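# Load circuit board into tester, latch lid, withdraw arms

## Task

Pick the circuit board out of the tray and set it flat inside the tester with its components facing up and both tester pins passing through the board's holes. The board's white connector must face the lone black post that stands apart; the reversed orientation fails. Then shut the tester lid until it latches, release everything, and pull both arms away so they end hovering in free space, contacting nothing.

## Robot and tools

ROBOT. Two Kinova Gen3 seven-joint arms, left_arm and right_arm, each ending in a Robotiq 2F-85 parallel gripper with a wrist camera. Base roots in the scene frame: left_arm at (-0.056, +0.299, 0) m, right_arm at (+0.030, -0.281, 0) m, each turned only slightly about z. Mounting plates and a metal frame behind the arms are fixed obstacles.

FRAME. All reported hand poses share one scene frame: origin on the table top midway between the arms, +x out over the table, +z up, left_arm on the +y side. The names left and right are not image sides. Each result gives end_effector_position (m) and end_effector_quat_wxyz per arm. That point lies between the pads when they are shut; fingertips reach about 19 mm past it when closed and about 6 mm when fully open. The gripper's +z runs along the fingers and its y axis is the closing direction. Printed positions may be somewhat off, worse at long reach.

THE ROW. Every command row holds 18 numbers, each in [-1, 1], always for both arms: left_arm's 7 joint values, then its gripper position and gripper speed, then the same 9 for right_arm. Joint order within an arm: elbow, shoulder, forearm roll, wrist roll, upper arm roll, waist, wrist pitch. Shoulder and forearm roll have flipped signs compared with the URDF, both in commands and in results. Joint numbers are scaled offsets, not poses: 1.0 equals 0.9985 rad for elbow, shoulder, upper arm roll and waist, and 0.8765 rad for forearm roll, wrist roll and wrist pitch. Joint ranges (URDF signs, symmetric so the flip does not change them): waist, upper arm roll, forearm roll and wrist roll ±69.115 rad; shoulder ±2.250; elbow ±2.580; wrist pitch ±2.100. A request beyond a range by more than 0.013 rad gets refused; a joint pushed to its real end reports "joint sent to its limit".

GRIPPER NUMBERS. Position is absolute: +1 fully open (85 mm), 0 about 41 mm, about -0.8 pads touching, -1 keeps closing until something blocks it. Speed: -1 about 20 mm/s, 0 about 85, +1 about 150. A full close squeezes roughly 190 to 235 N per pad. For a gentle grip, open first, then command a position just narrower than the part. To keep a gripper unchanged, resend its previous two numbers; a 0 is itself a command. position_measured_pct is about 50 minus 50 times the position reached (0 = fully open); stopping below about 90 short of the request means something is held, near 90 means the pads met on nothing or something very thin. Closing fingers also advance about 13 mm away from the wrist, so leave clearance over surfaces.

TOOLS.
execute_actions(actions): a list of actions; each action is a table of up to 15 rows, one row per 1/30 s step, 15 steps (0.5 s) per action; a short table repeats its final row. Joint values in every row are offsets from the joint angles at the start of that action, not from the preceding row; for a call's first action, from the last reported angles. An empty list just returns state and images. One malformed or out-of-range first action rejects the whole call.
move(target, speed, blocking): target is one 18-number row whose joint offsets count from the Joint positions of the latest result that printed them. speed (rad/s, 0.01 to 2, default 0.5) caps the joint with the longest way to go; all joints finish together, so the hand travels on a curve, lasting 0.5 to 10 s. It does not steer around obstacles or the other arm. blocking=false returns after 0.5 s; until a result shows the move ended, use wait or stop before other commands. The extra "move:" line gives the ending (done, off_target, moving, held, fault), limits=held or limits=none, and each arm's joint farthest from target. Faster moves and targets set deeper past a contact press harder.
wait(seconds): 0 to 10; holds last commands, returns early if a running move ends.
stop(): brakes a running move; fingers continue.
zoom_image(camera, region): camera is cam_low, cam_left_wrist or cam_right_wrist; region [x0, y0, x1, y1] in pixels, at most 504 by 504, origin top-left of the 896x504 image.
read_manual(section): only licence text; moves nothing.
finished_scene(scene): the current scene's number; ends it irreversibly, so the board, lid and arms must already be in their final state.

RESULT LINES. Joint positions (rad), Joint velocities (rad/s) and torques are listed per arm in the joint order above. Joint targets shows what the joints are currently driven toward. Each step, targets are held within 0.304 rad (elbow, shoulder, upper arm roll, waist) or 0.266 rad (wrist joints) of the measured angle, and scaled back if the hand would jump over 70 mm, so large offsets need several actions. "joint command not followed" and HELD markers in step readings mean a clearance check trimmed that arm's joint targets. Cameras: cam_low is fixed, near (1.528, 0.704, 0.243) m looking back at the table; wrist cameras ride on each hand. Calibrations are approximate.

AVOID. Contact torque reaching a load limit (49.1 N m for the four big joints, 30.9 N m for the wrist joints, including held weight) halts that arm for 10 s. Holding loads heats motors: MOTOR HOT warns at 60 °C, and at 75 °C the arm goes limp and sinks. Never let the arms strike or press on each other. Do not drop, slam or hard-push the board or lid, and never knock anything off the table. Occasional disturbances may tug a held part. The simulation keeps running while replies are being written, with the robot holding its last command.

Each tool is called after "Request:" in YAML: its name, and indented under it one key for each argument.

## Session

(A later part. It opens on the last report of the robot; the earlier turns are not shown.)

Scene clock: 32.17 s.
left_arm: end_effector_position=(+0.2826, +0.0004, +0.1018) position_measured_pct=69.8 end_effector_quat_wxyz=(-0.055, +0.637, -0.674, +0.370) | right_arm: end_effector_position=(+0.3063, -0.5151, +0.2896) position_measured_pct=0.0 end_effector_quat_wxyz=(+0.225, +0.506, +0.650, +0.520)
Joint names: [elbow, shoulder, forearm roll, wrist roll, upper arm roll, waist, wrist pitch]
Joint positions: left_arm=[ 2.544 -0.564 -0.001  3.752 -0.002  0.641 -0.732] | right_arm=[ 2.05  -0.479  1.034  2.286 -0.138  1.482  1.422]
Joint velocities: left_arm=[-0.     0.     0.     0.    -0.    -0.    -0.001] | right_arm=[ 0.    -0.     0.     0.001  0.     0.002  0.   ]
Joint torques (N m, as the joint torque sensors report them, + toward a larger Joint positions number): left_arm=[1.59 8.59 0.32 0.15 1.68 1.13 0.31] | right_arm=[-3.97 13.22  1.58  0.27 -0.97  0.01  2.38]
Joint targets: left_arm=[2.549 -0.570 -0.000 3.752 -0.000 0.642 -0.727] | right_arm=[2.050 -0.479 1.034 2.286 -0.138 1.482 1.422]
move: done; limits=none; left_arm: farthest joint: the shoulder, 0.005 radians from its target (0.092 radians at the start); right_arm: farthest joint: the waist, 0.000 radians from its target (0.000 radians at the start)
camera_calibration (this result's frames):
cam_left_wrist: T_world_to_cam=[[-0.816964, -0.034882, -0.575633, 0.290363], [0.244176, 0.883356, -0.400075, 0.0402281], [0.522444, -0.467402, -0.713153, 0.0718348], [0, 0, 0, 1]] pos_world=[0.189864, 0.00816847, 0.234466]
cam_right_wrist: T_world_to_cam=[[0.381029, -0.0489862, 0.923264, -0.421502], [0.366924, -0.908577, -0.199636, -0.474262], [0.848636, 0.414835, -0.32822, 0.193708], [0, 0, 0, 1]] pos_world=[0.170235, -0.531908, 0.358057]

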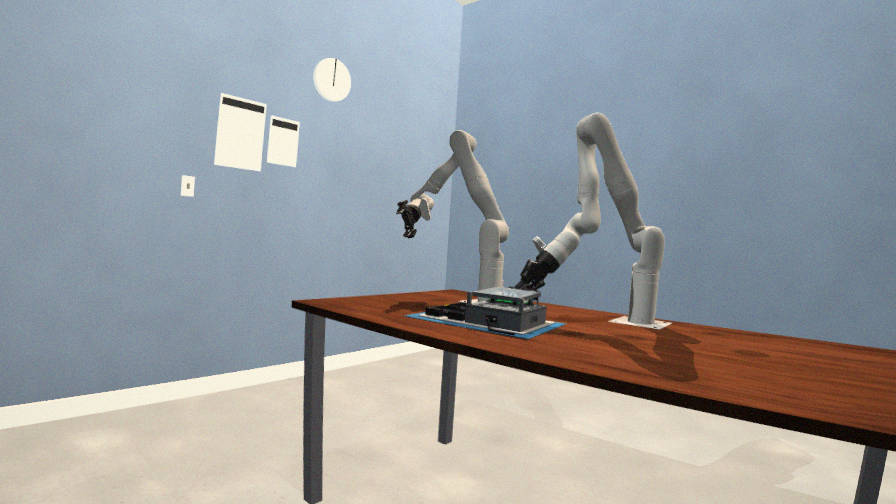

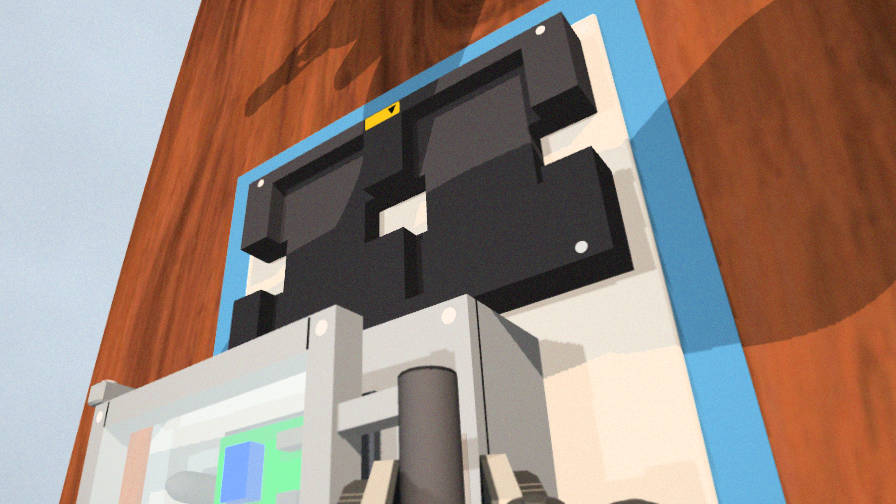

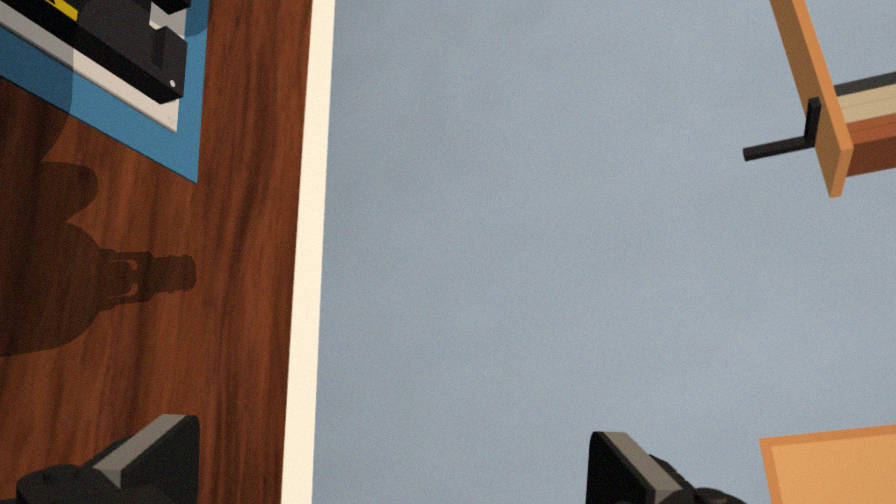

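Request:
move:
  target: [0.005,-0.03,0,0,0,0,0.006,-0.4,-0.5, 0,0,0,0,0,0,0,1,0]
  speed: 0.03

Scene clock: 33.70 s.
left_arm: end_effector_position=(+0.2837, +0.0012, +0.0950) position_measured_pct=69.8 end_effector_quat_wxyz=(-0.055, +0.639, -0.675, +0.365) | right_arm: end_effector_position=(+0.3063, -0.5151, +0.2896) position_measured_pct=0.0 end_effector_quat_wxyz=(+0.225, +0.506, +0.650, +0.520)
Joint names: [elbow, shoulder, forearm roll, wrist roll, upper arm roll, waist, wrist pitch]
Joint positions: left_arm=[ 2.539 -0.584 -0.002  3.751 -0.003  0.639 -0.737] | right_arm=[ 2.05  -0.479  1.034  2.286 -0.138  1.482  1.422]
Joint velocities: left_arm=[-0.    -0.001 -0.    -0.     0.    -0.     0.   ] | right_arm=[ 0.001  0.    -0.     0.001  0.    -0.002  0.   ]
Joint torques (N m, as the joint torque sensors report them, + toward a larger Joint positions number): left_arm=[5.06 5.31 0.24 0.33 1.89 0.99 2.64] | right_arm=[-3.96 13.25  1.54  0.28 -1.21  0.07  2.37]
Joint targets: left_arm=[2.549 -0.594 -0.001 3.752 -0.002 0.641 -0.727] | right_arm=[2.050 -0.479 1.034 2.286 -0.138 1.482 1.422]
move: off_target (left_arm); limits=none; left_arm: farthest joint: the wrist pitch, 0.011 radians from its target (0.006 radians at the start); right_arm: farthest joint: the waist, 0.000 radians from its target (0.000 radians at the start)
camera_calibration (this result's frames):
cam_left_wrist: T_world_to_cam=[[-0.820916, -0.0334526, -0.570068, 0.287959], [0.238839, 0.886661, -0.395966, 0.0376547], [0.518703, -0.461209, -0.719884, 0.0685353], [0, 0, 0, 1]] pos_world=[0.191847, 0.00785517, 0.228404]
cam_right_wrist: T_world_to_cam=[[0.381029, -0.0489858, 0.923265, -0.421501], [0.366923, -0.908578, -0.199635, -0.474263], [0.848637, 0.414834, -0.32822, 0.193708], [0, 0, 0, 1]] pos_world=[0.170235, -0.531909, 0.358057]

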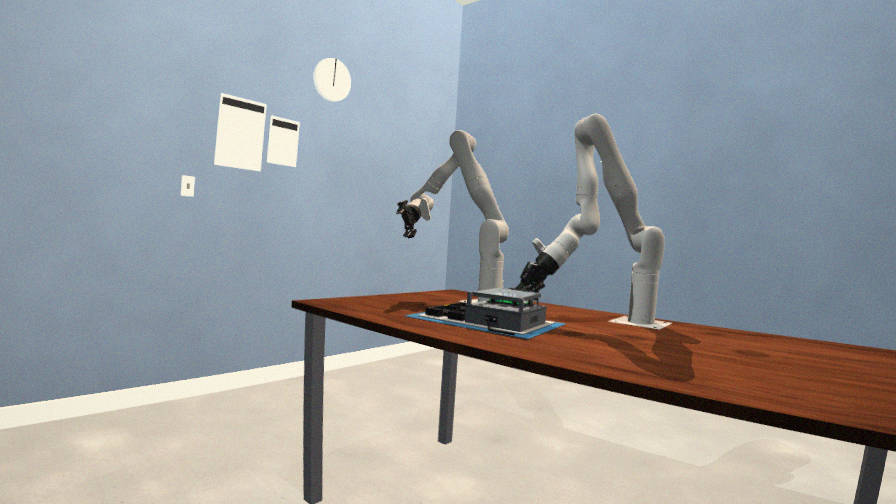

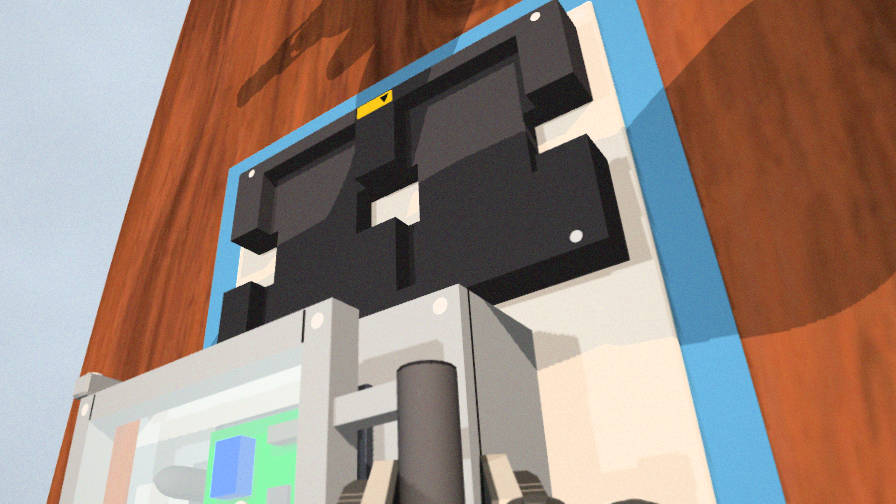

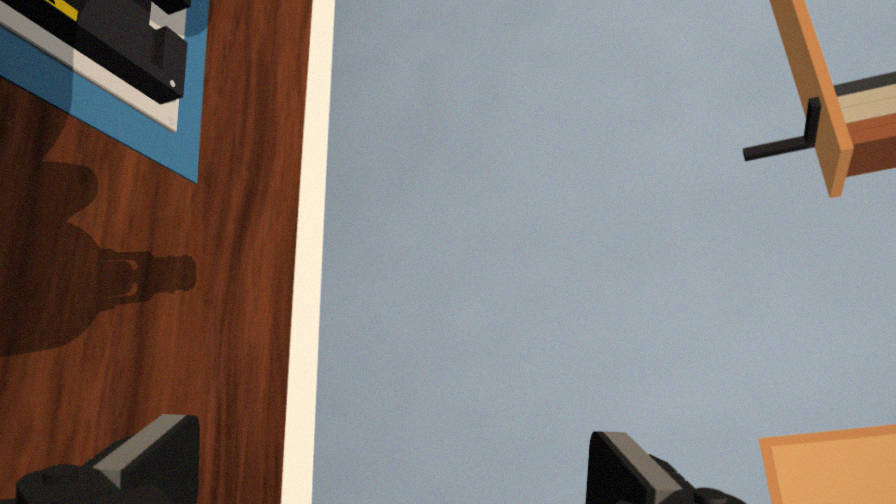

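Request:
move:
  target: [0.01,-0.028,0,0,0,0.002,0.011,-0.4,-0.5, 0,0,0,0,0,0,0,1,0]
  speed: 0.03

Request:
move:
  target: [0,0.004,0,0,0,0,0,-0.4,-0.5, 0,0,0,0,0,0,0,1,0]
  speed: 0.03

Scene clock: 34.97 s.
left_arm: end_effector_position=(+0.2853, +0.0012, +0.0904) position_measured_pct=69.8 end_effector_quat_wxyz=(-0.056, +0.640, -0.675, +0.363) | right_arm: end_effector_position=(+0.3063, -0.5151, +0.2896) position_measured_pct=0.0 end_effector_quat_wxyz=(+0.225, +0.506, +0.650, +0.520)
Joint names: [elbow, shoulder, forearm roll, wrist roll, upper arm roll, waist, wrist pitch]
Joint positions: left_arm=[ 2.533 -0.599 -0.003  3.751 -0.004  0.64  -0.742] | right_arm=[ 2.05  -0.479  1.034  2.286 -0.138  1.482  1.422]
Joint velocities: left_arm=[ 0.     0.001 -0.    -0.    -0.    -0.    -0.001] | right_arm=[ 0.  0.  0.  0. -0.  0. -0.]
Joint torques (N m, as the joint torque sensors report them, + toward a larger Joint positions number): left_arm=[9.18 3.6  0.37 0.31 2.   1.61 4.08] | right_arm=[-3.81 13.3   1.62  0.3  -1.08  0.28  2.42]
Joint targets: left_arm=[2.549 -0.612 -0.002 3.751 -0.003 0.641 -0.728] | right_arm=[2.050 -0.479 1.034 2.286 -0.138 1.482 1.422]
move: off_target (left_arm); limits=none; left_arm: farthest joint: the elbow, 0.016 radians from its target (0.010 radians at the start); right_arm: farthest joint: the waist, 0.000 radians from its target (0.000 radians at the start)
camera_calibration (this result's frames):
cam_left_wrist: T_world_to_cam=[[-0.822593, -0.0329527, -0.567675, 0.286884], [0.235789, 0.88868, -0.393258, 0.0360596], [0.51744, -0.457343, -0.723252, 0.0650153], [0, 0, 0, 1]] pos_world=[0.193845, 0.00714239, 0.22406]
cam_right_wrist: T_world_to_cam=[[0.381028, -0.0489857, 0.923265, -0.421501], [0.366922, -0.908578, -0.199634, -0.474264], [0.848638, 0.414832, -0.32822, 0.193707], [0, 0, 0, 1]] pos_world=[0.170235, -0.53191, 0.358056]

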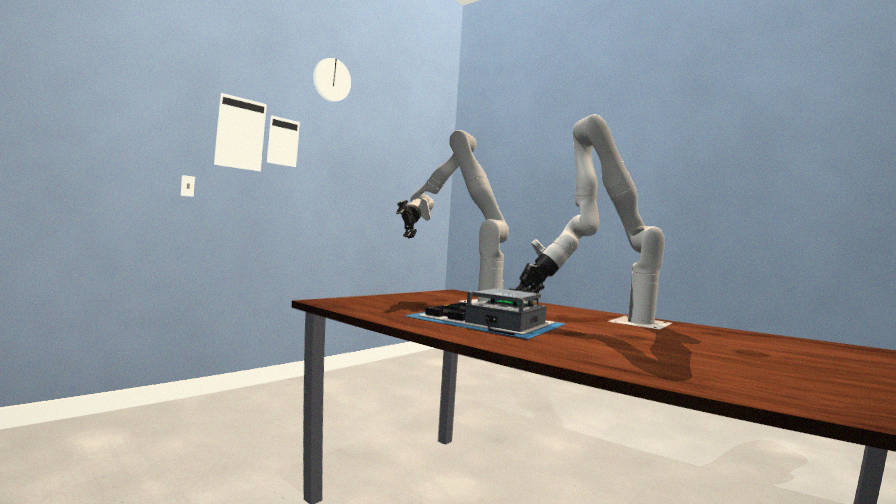

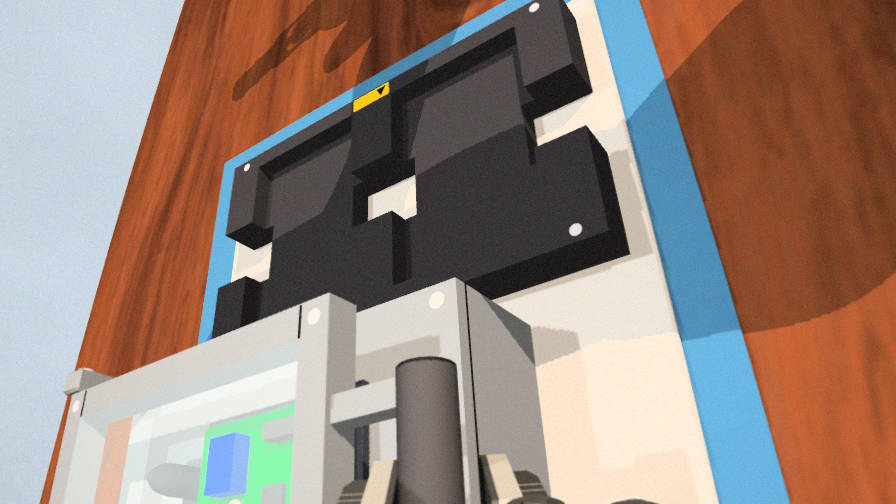

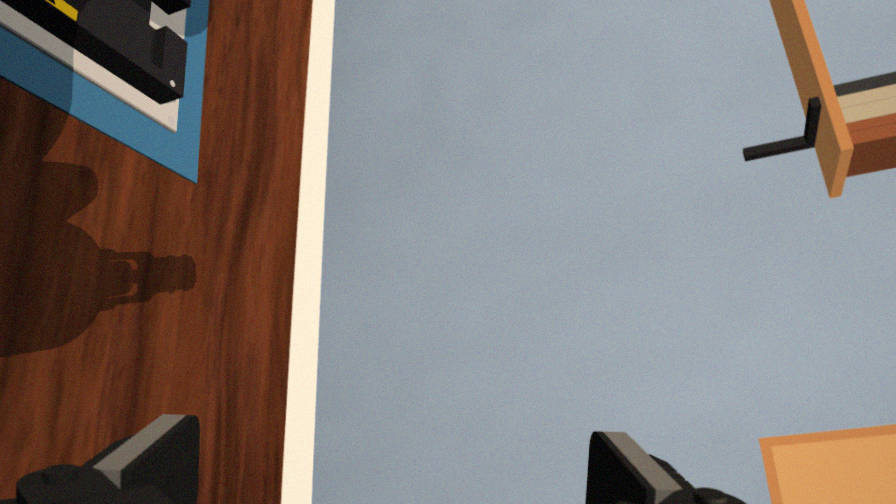

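Scene clock: 35.67 s.
left_arm: end_effector_position=(+0.2884, -0.0003, +0.0942) position_measured_pct=69.8 end_effector_quat_wxyz=(-0.057, +0.639, -0.673, +0.368) | right_arm: end_effector_position=(+0.3063, -0.5151, +0.2896) position_measured_pct=0.0 end_effector_quat_wxyz=(+0.225, +0.506, +0.650, +0.520)
Joint names: [elbow, shoulder, forearm roll, wrist roll, upper arm roll, waist, wrist pitch]
Joint positions: left_arm=[ 2.53  -0.594 -0.004  3.751 -0.005  0.639 -0.745] | right_arm=[ 2.05  -0.479  1.034  2.286 -0.138  1.482  1.422]
Joint velocities: left_arm=[ 0.  0. -0.  0.  0. -0. -0.] | right_arm=[-0.001 -0.001 -0.    -0.001 -0.     0.     0.   ]
Joint torques (N m, as the joint torque sensors report them, + toward a larger Joint positions number): left_arm=[-0.34 11.84  0.16  0.25  1.42  0.93 -0.92] | right_arm=[-3.77 13.38  1.64  0.22 -1.11  0.08  2.37]
Joint targets: left_arm=[2.533 -0.595 -0.003 3.751 -0.004 0.640 -0.742] | right_arm=[2.050 -0.479 1.034 2.286 -0.138 1.482 1.422]
move: done; limits=none; left_arm: farthest joint: the elbow, 0.003 radians from its target (0.000 radians at the start); right_arm: farthest joint: the waist, 0.000 radians from its target (0.000 radians at the start)
camera_calibration (this result's frames):
cam_left_wrist: T_world_to_cam=[[-0.817316, -0.0381442, -0.574926, 0.29073], [0.237846, 0.886493, -0.396938, 0.0378516], [0.524808, -0.461168, -0.715472, 0.0625994], [0, 0, 0, 1]] pos_world=[0.195763, 0.00640328, 0.226961]
cam_right_wrist: T_world_to_cam=[[0.381028, -0.0489854, 0.923265, -0.421501], [0.366921, -0.908579, -0.199633, -0.474265], [0.848638, 0.414831, -0.32822, 0.193706], [0, 0, 0, 1]] pos_world=[0.170235, -0.53191, 0.358056]

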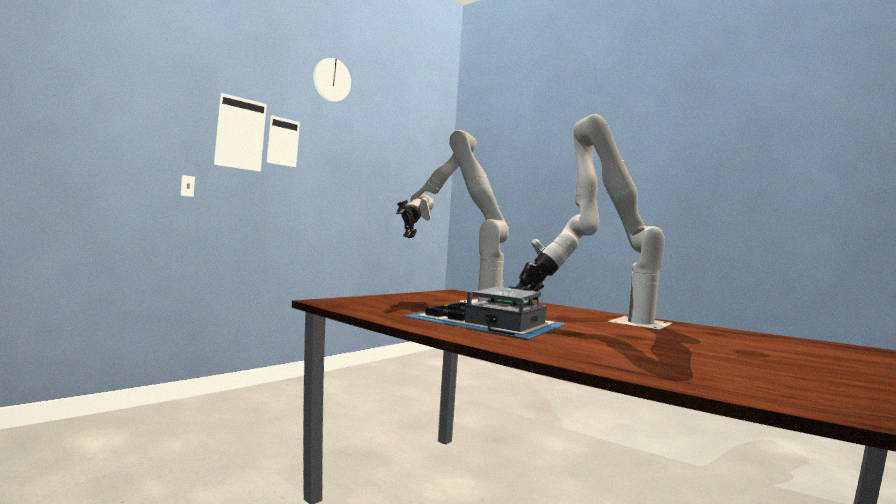

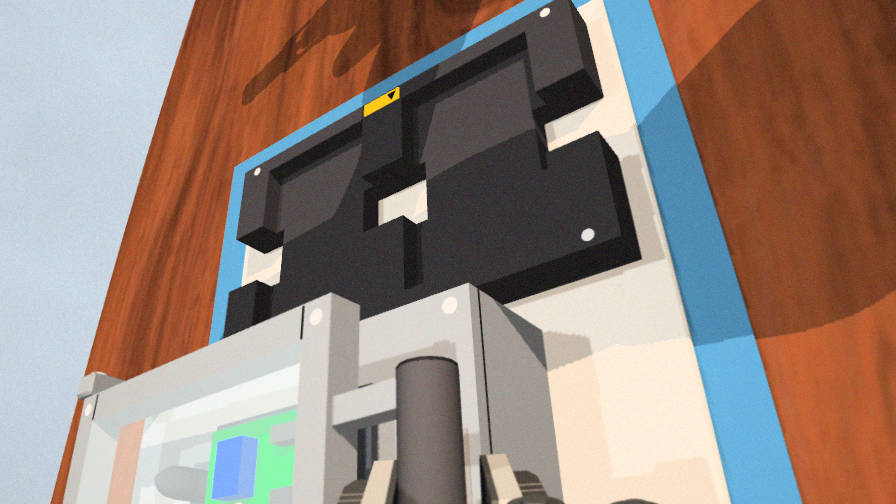

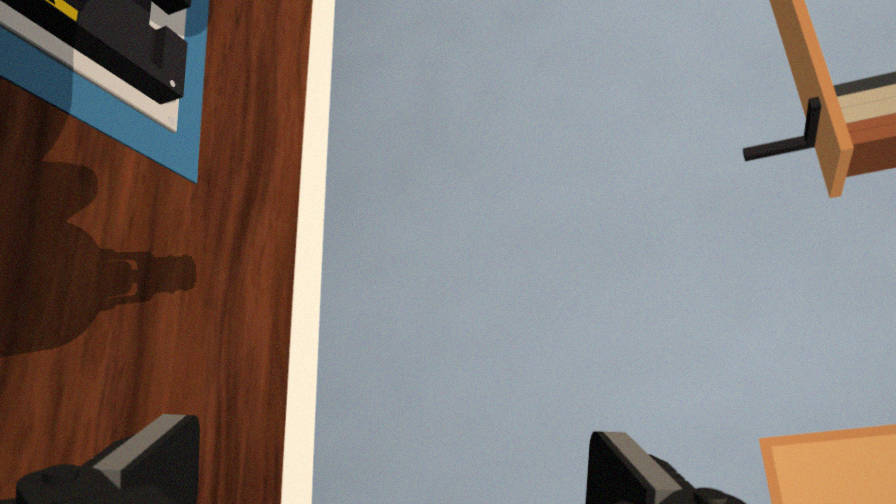

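Request:
move:
  target: [0.015,-0.02,0,0,0,0.004,0.04,-0.4,-0.5, 0,0,0,0,0,0,0,1,0]
  speed: 0.03

Request:
move:
  target: [0,0.004,0,0,0,0,0,-0.4,-0.5, 0,0,0,0,0,0,0,1,0]
  speed: 0.03

Scene clock: 37.17 s.
left_arm: end_effector_position=(+0.2872, +0.0022, +0.0883) position_measured_pct=69.8 end_effector_quat_wxyz=(-0.057, +0.642, -0.675, +0.359) | right_arm: end_effector_position=(+0.3063, -0.5151, +0.2896) position_measured_pct=0.0 end_effector_quat_wxyz=(+0.225, +0.506, +0.650, +0.520)
Joint names: [elbow, shoulder, forearm roll, wrist roll, upper arm roll, waist, wrist pitch]
Joint positions: left_arm=[ 2.524 -0.6   -0.005  3.751 -0.008  0.64  -0.726] | right_arm=[ 2.05  -0.479  1.034  2.286 -0.138  1.482  1.422]
Joint velocities: left_arm=[-0.     0.     0.     0.     0.    -0.001 -0.   ] | right_arm=[-0.     0.    -0.     0.     0.    -0.001 -0.   ]
Joint torques (N m, as the joint torque sensors report them, + toward a larger Joint positions number): left_arm=[12.85  3.44  0.7   0.42  2.88  2.5   5.13] | right_arm=[-3.95 13.16  1.62  0.33 -1.11 -0.07  2.44]
Joint targets: left_arm=[2.545 -0.614 -0.004 3.751 -0.005 0.643 -0.709] | right_arm=[2.050 -0.479 1.034 2.286 -0.138 1.482 1.422]
move: off_target (left_arm); limits=none; left_arm: farthest joint: the elbow, 0.021 radians from its target (0.015 radians at the start); right_arm: farthest joint: the waist, 0.000 radians from its target (0.000 radians at the start)
camera_calibration (this result's frames):
cam_left_wrist: T_world_to_cam=[[-0.825457, -0.0327352, -0.563515, 0.287806], [0.229751, 0.892395, -0.388388, 0.0351731], [0.515592, -0.450065, -0.729113, 0.0640494], [0, 0, 0, 1]] pos_world=[0.196468, 0.00685956, 0.222543]
cam_right_wrist: T_world_to_cam=[[0.381027, -0.0489851, 0.923265, -0.421501], [0.36692, -0.908579, -0.199632, -0.474267], [0.848639, 0.41483, -0.32822, 0.193705], [0, 0, 0, 1]] pos_world=[0.170236, -0.531911, 0.358056]

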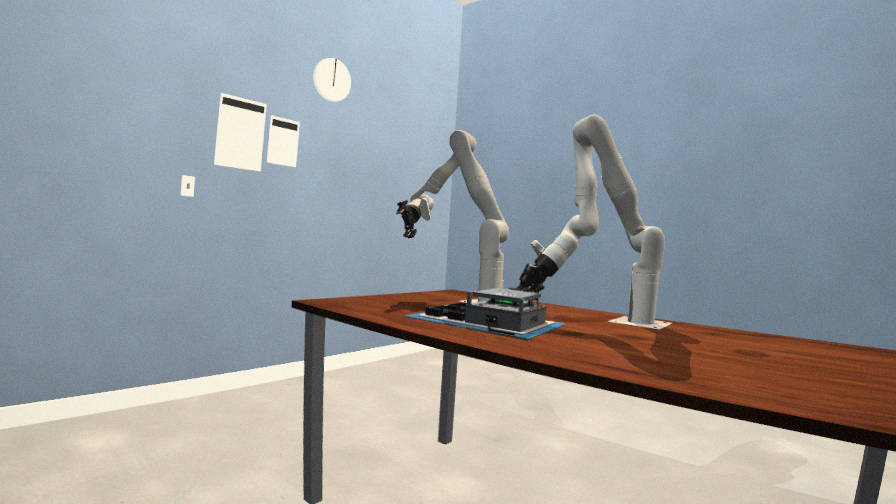

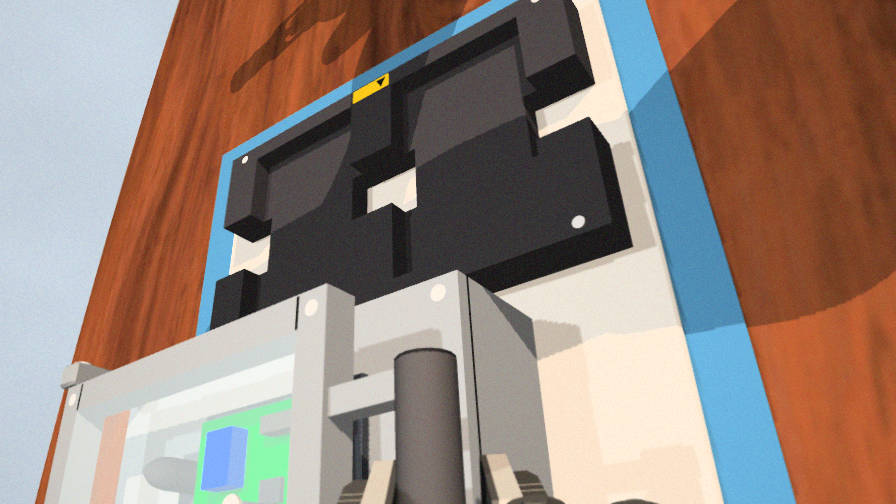

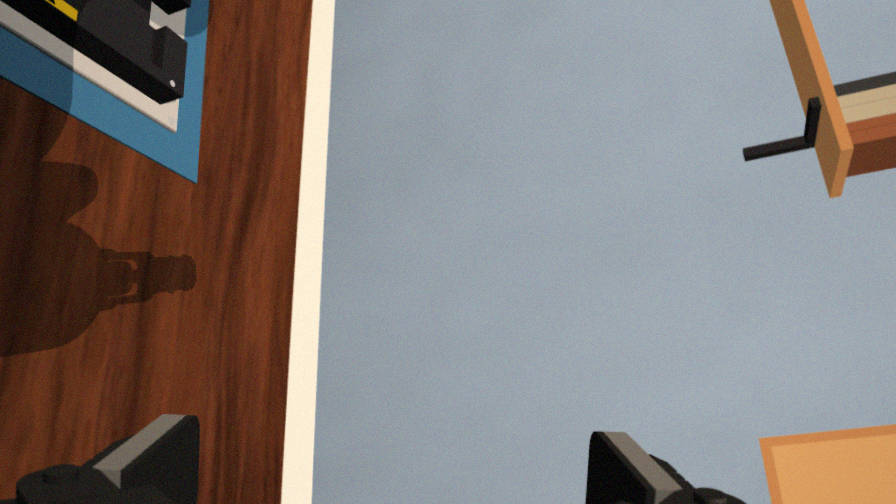

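Scene clock: 37.87 s.
left_arm: end_effector_position=(+0.2900, +0.0009, +0.0919) position_measured_pct=69.8 end_effector_quat_wxyz=(-0.058, +0.641, -0.673, +0.363) | right_arm: end_effector_position=(+0.3063, -0.5151, +0.2896) position_measured_pct=0.0 end_effector_quat_wxyz=(+0.225, +0.506, +0.650, +0.520)
Joint names: [elbow, shoulder, forearm roll, wrist roll, upper arm roll, waist, wrist pitch]
Joint positions: left_arm=[ 2.521 -0.595 -0.005  3.751 -0.009  0.639 -0.728] | right_arm=[ 2.05  -0.479  1.034  2.286 -0.138  1.482  1.422]
Joint velocities: left_arm=[-0.  0. -0. -0.  0.  0.  0.] | right_arm=[-0.002  0.001 -0.    -0.001 -0.    -0.001 -0.   ]
Joint torques (N m, as the joint torque sensors report them, + toward a larger Joint positions number): left_arm=[-0.55 12.01  0.11  0.51  0.95  0.57 -1.11] | right_arm=[-3.84 13.21  1.66  0.32 -1.13  0.02  2.42]
Joint targets: left_arm=[2.524 -0.596 -0.005 3.751 -0.008 0.640 -0.726] | right_arm=[2.050 -0.479 1.034 2.286 -0.138 1.482 1.422]
move: done; limits=none; left_arm: farthest joint: the elbow, 0.003 radians from its target (0.000 radians at the start); right_arm: farthest joint: the waist, 0.000 radians from its target (0.000 radians at the start)
camera_calibration (this result's frames):
cam_left_wrist: T_world_to_cam=[[-0.820666, -0.0373939, -0.570184, 0.291322], [0.231672, 0.890388, -0.391839, 0.0368486], [0.522337, -0.453665, -0.722047, 0.0619364], [0, 0, 0, 1]] pos_world=[0.19819, 0.00618241, 0.225267]
cam_right_wrist: T_world_to_cam=[[0.381027, -0.0489848, 0.923266, -0.421501], [0.36692, -0.90858, -0.199631, -0.474268], [0.848639, 0.414829, -0.32822, 0.193705], [0, 0, 0, 1]] pos_world=[0.170236, -0.531912, 0.358056]

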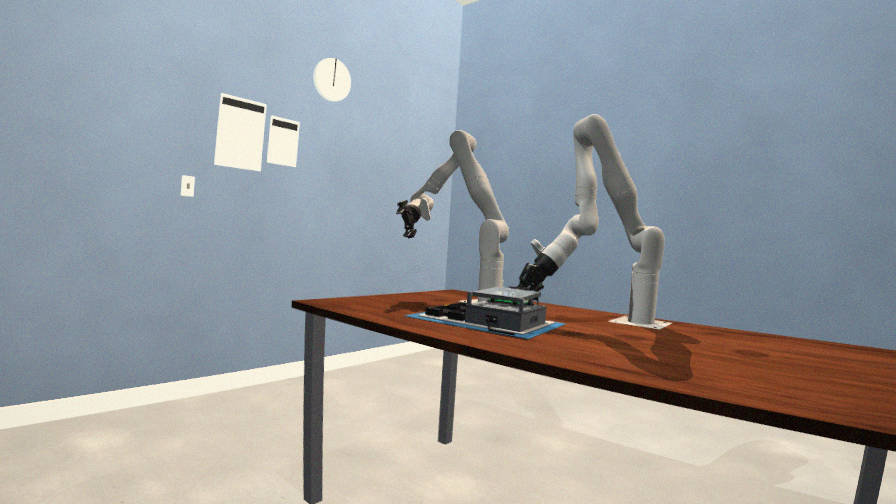

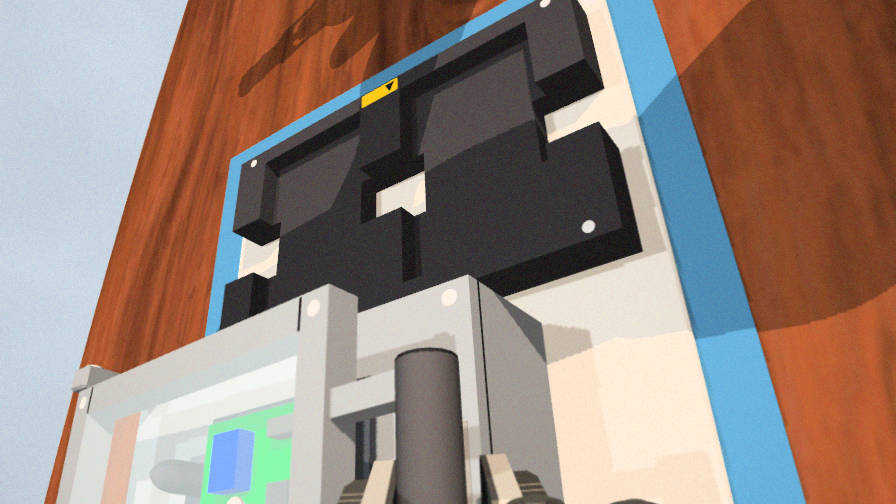

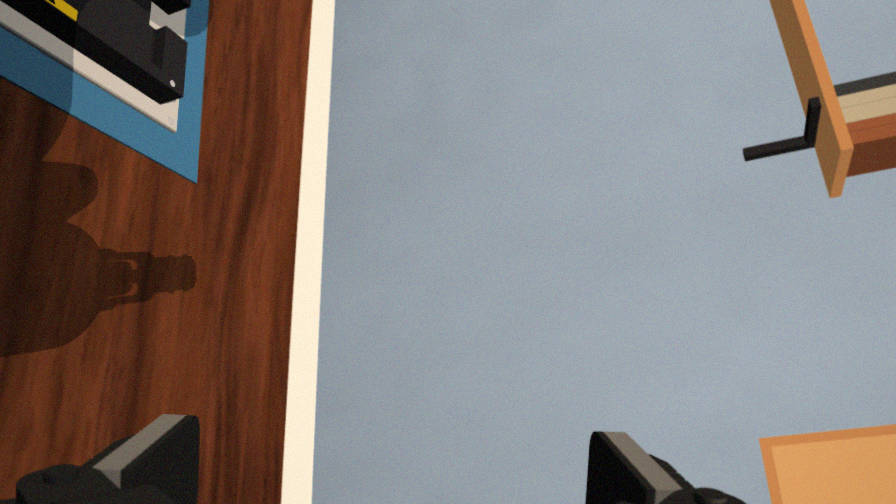

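Request:
move:
  target: [0,0,0,0,0,0,0,-0.55,-0.5, 0,0,0,0,0,0,0,1,0]
  speed: 0.03

Request:
move:
  target: [-0.008,-0.04,0,0,0,0,0,-0.55,-0.5, 0,0,0,0,0,0,0,1,0]
  speed: 0.03

Scene clock: 38.63 s.
left_arm: end_effector_position=(+0.2919, +0.0009, +0.0933) position_measured_pct=75.0 end_effector_quat_wxyz=(-0.059, +0.641, -0.672, +0.365) | right_arm: end_effector_position=(+0.3063, -0.5151, +0.2896) position_measured_pct=0.0 end_effector_quat_wxyz=(+0.225, +0.506, +0.650, +0.520)
Joint names: [elbow, shoulder, forearm roll, wrist roll, upper arm roll, waist, wrist pitch]
Joint positions: left_arm=[ 2.52  -0.593 -0.006  3.75  -0.01   0.638 -0.73 ] | right_arm=[ 2.05  -0.479  1.034  2.286 -0.138  1.482  1.422]
Joint velocities: left_arm=[-0.    -0.     0.    -0.     0.    -0.     0.001] | right_arm=[-0.  0. -0. -0. -0.  0. -0.]
Joint torques (N m, as the joint torque sensors report them, + toward a larger Joint positions number): left_arm=[-1.8  11.57  0.18  0.42  1.4   0.86 -1.21] | right_arm=[-3.76 13.19  1.61  0.17 -1.14  0.11  2.41]
Joint targets: left_arm=[2.521 -0.595 -0.005 3.751 -0.009 0.639 -0.728] | right_arm=[2.050 -0.479 1.034 2.286 -0.138 1.482 1.422]
move: done; limits=none; left_arm: farthest joint: the shoulder, 0.002 radians from its target (0.000 radians at the start); right_arm: farthest joint: the waist, 0.000 radians from its target (0.000 radians at the start)
camera_calibration (this result's frames):
cam_left_wrist: T_world_to_cam=[[-0.818118, -0.0404947, -0.573623, 0.293265], [0.231363, 0.890041, -0.392809, 0.0371705], [0.526455, -0.454079, -0.718789, 0.0605305], [0, 0, 0, 1]] pos_world=[0.199459, 0.00627805, 0.226333]
cam_right_wrist: T_world_to_cam=[[0.381026, -0.0489843, 0.923266, -0.421501], [0.366919, -0.90858, -0.19963, -0.474269], [0.84864, 0.414828, -0.32822, 0.193704], [0, 0, 0, 1]] pos_world=[0.170236, -0.531912, 0.358056]

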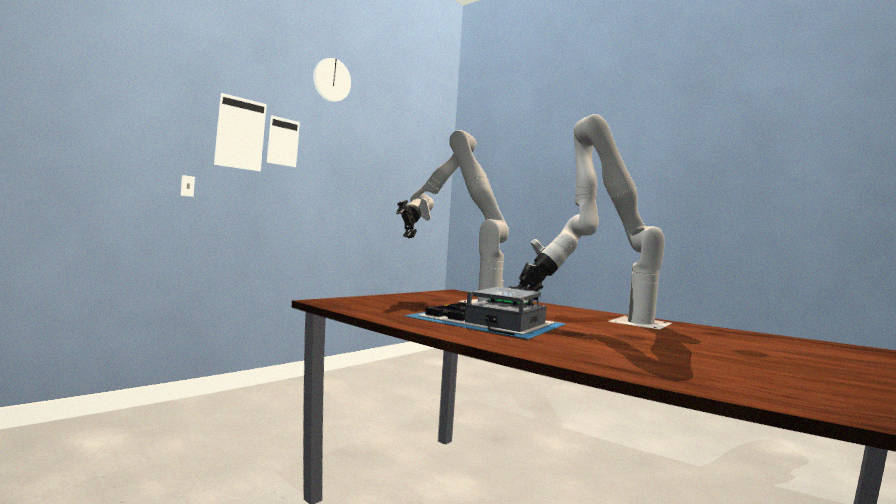

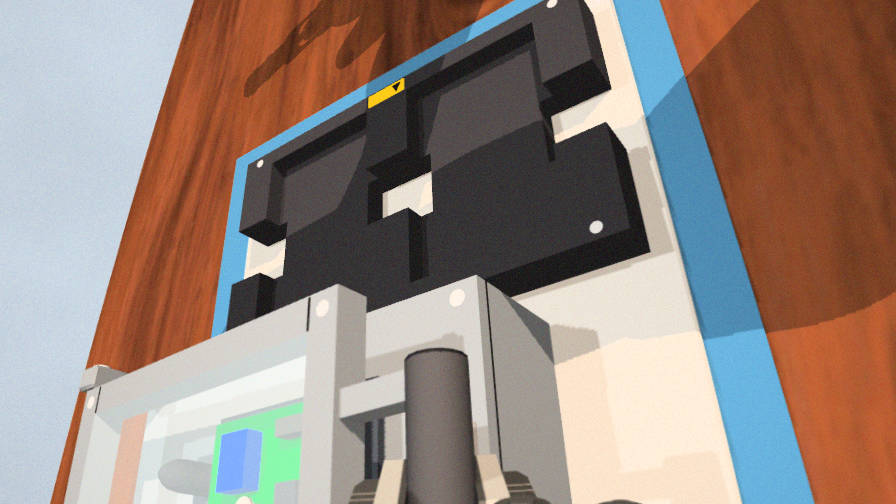

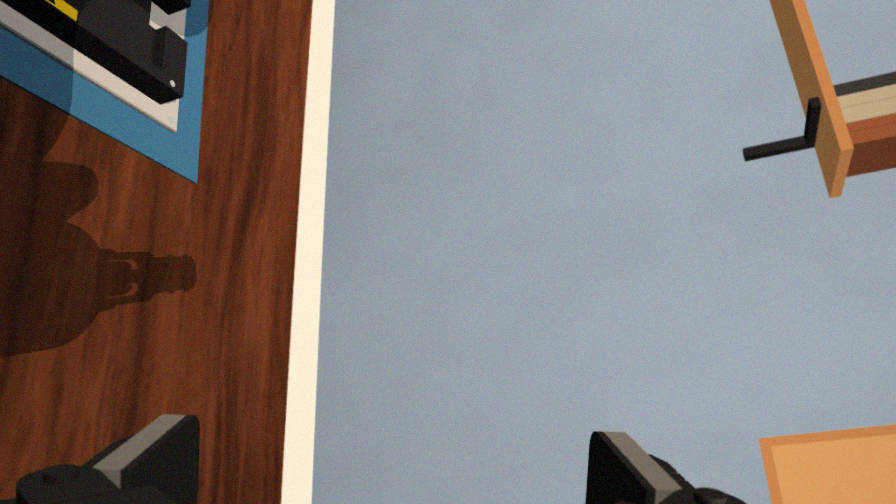

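Scene clock: 40.20 s.
left_arm: end_effector_position=(+0.2918, +0.0010, +0.0844) position_measured_pct=75.0 end_effector_quat_wxyz=(-0.059, +0.643, -0.674, +0.359) | right_arm: end_effector_position=(+0.3063, -0.5151, +0.2896) position_measured_pct=0.0 end_effector_quat_wxyz=(+0.225, +0.506, +0.650, +0.520)
Joint names: [elbow, shoulder, forearm roll, wrist roll, upper arm roll, waist, wrist pitch]
Joint positions: left_arm=[ 2.514 -0.619 -0.006  3.75  -0.01   0.638 -0.737] | right_arm=[ 2.05  -0.479  1.034  2.286 -0.138  1.482  1.422]
Joint velocities: left_arm=[-0. -0. -0. -0.  0.  0.  0.] | right_arm=[-0.001 -0.001  0.     0.001  0.     0.001 -0.   ]
Joint torques (N m, as the joint torque sensors report them, + toward a larger Joint positions number): left_arm=[-3.57  2.98 -0.03  0.28  0.54 -0.21  0.97] | right_arm=[-3.86 13.35  1.72  0.28 -1.25  0.06  2.36]
Joint targets: left_arm=[2.512 -0.633 -0.006 3.750 -0.010 0.638 -0.730] | right_arm=[2.050 -0.479 1.034 2.286 -0.138 1.482 1.422]
move: off_target (left_arm); limits=none; left_arm: farthest joint: the shoulder, 0.014 radians from its target (0.040 radians at the start); right_arm: farthest joint: the waist, 0.000 radians from its target (0.000 radians at the start)
camera_calibration (this result's frames):
cam_left_wrist: T_world_to_cam=[[-0.82363, -0.0355101, -0.566015, 0.289025], [0.227932, 0.893158, -0.387706, 0.034168], [0.519308, -0.448339, -0.727538, 0.0569602], [0, 0, 0, 1]] pos_world=[0.200681, 0.00528337, 0.21828]
cam_right_wrist: T_world_to_cam=[[0.381026, -0.048984, 0.923266, -0.4215], [0.366918, -0.908581, -0.19963, -0.47427], [0.84864, 0.414827, -0.32822, 0.193704], [0, 0, 0, 1]] pos_world=[0.170236, -0.531913, 0.358056]

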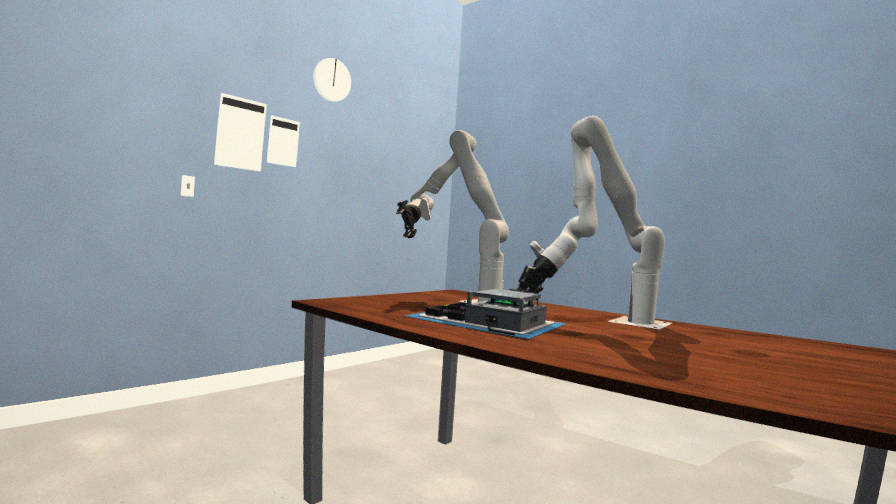

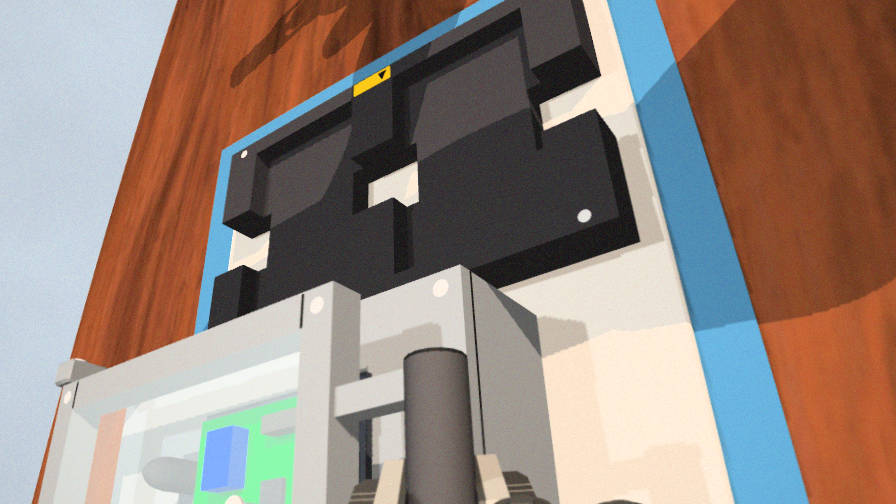

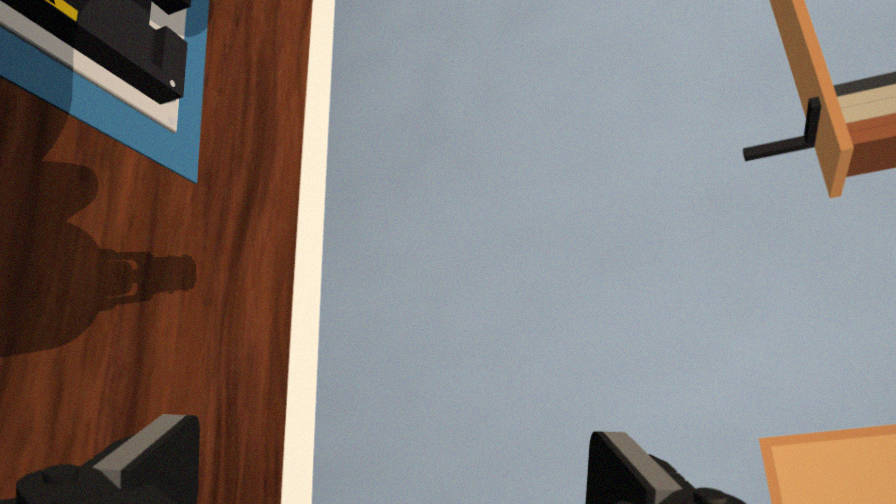

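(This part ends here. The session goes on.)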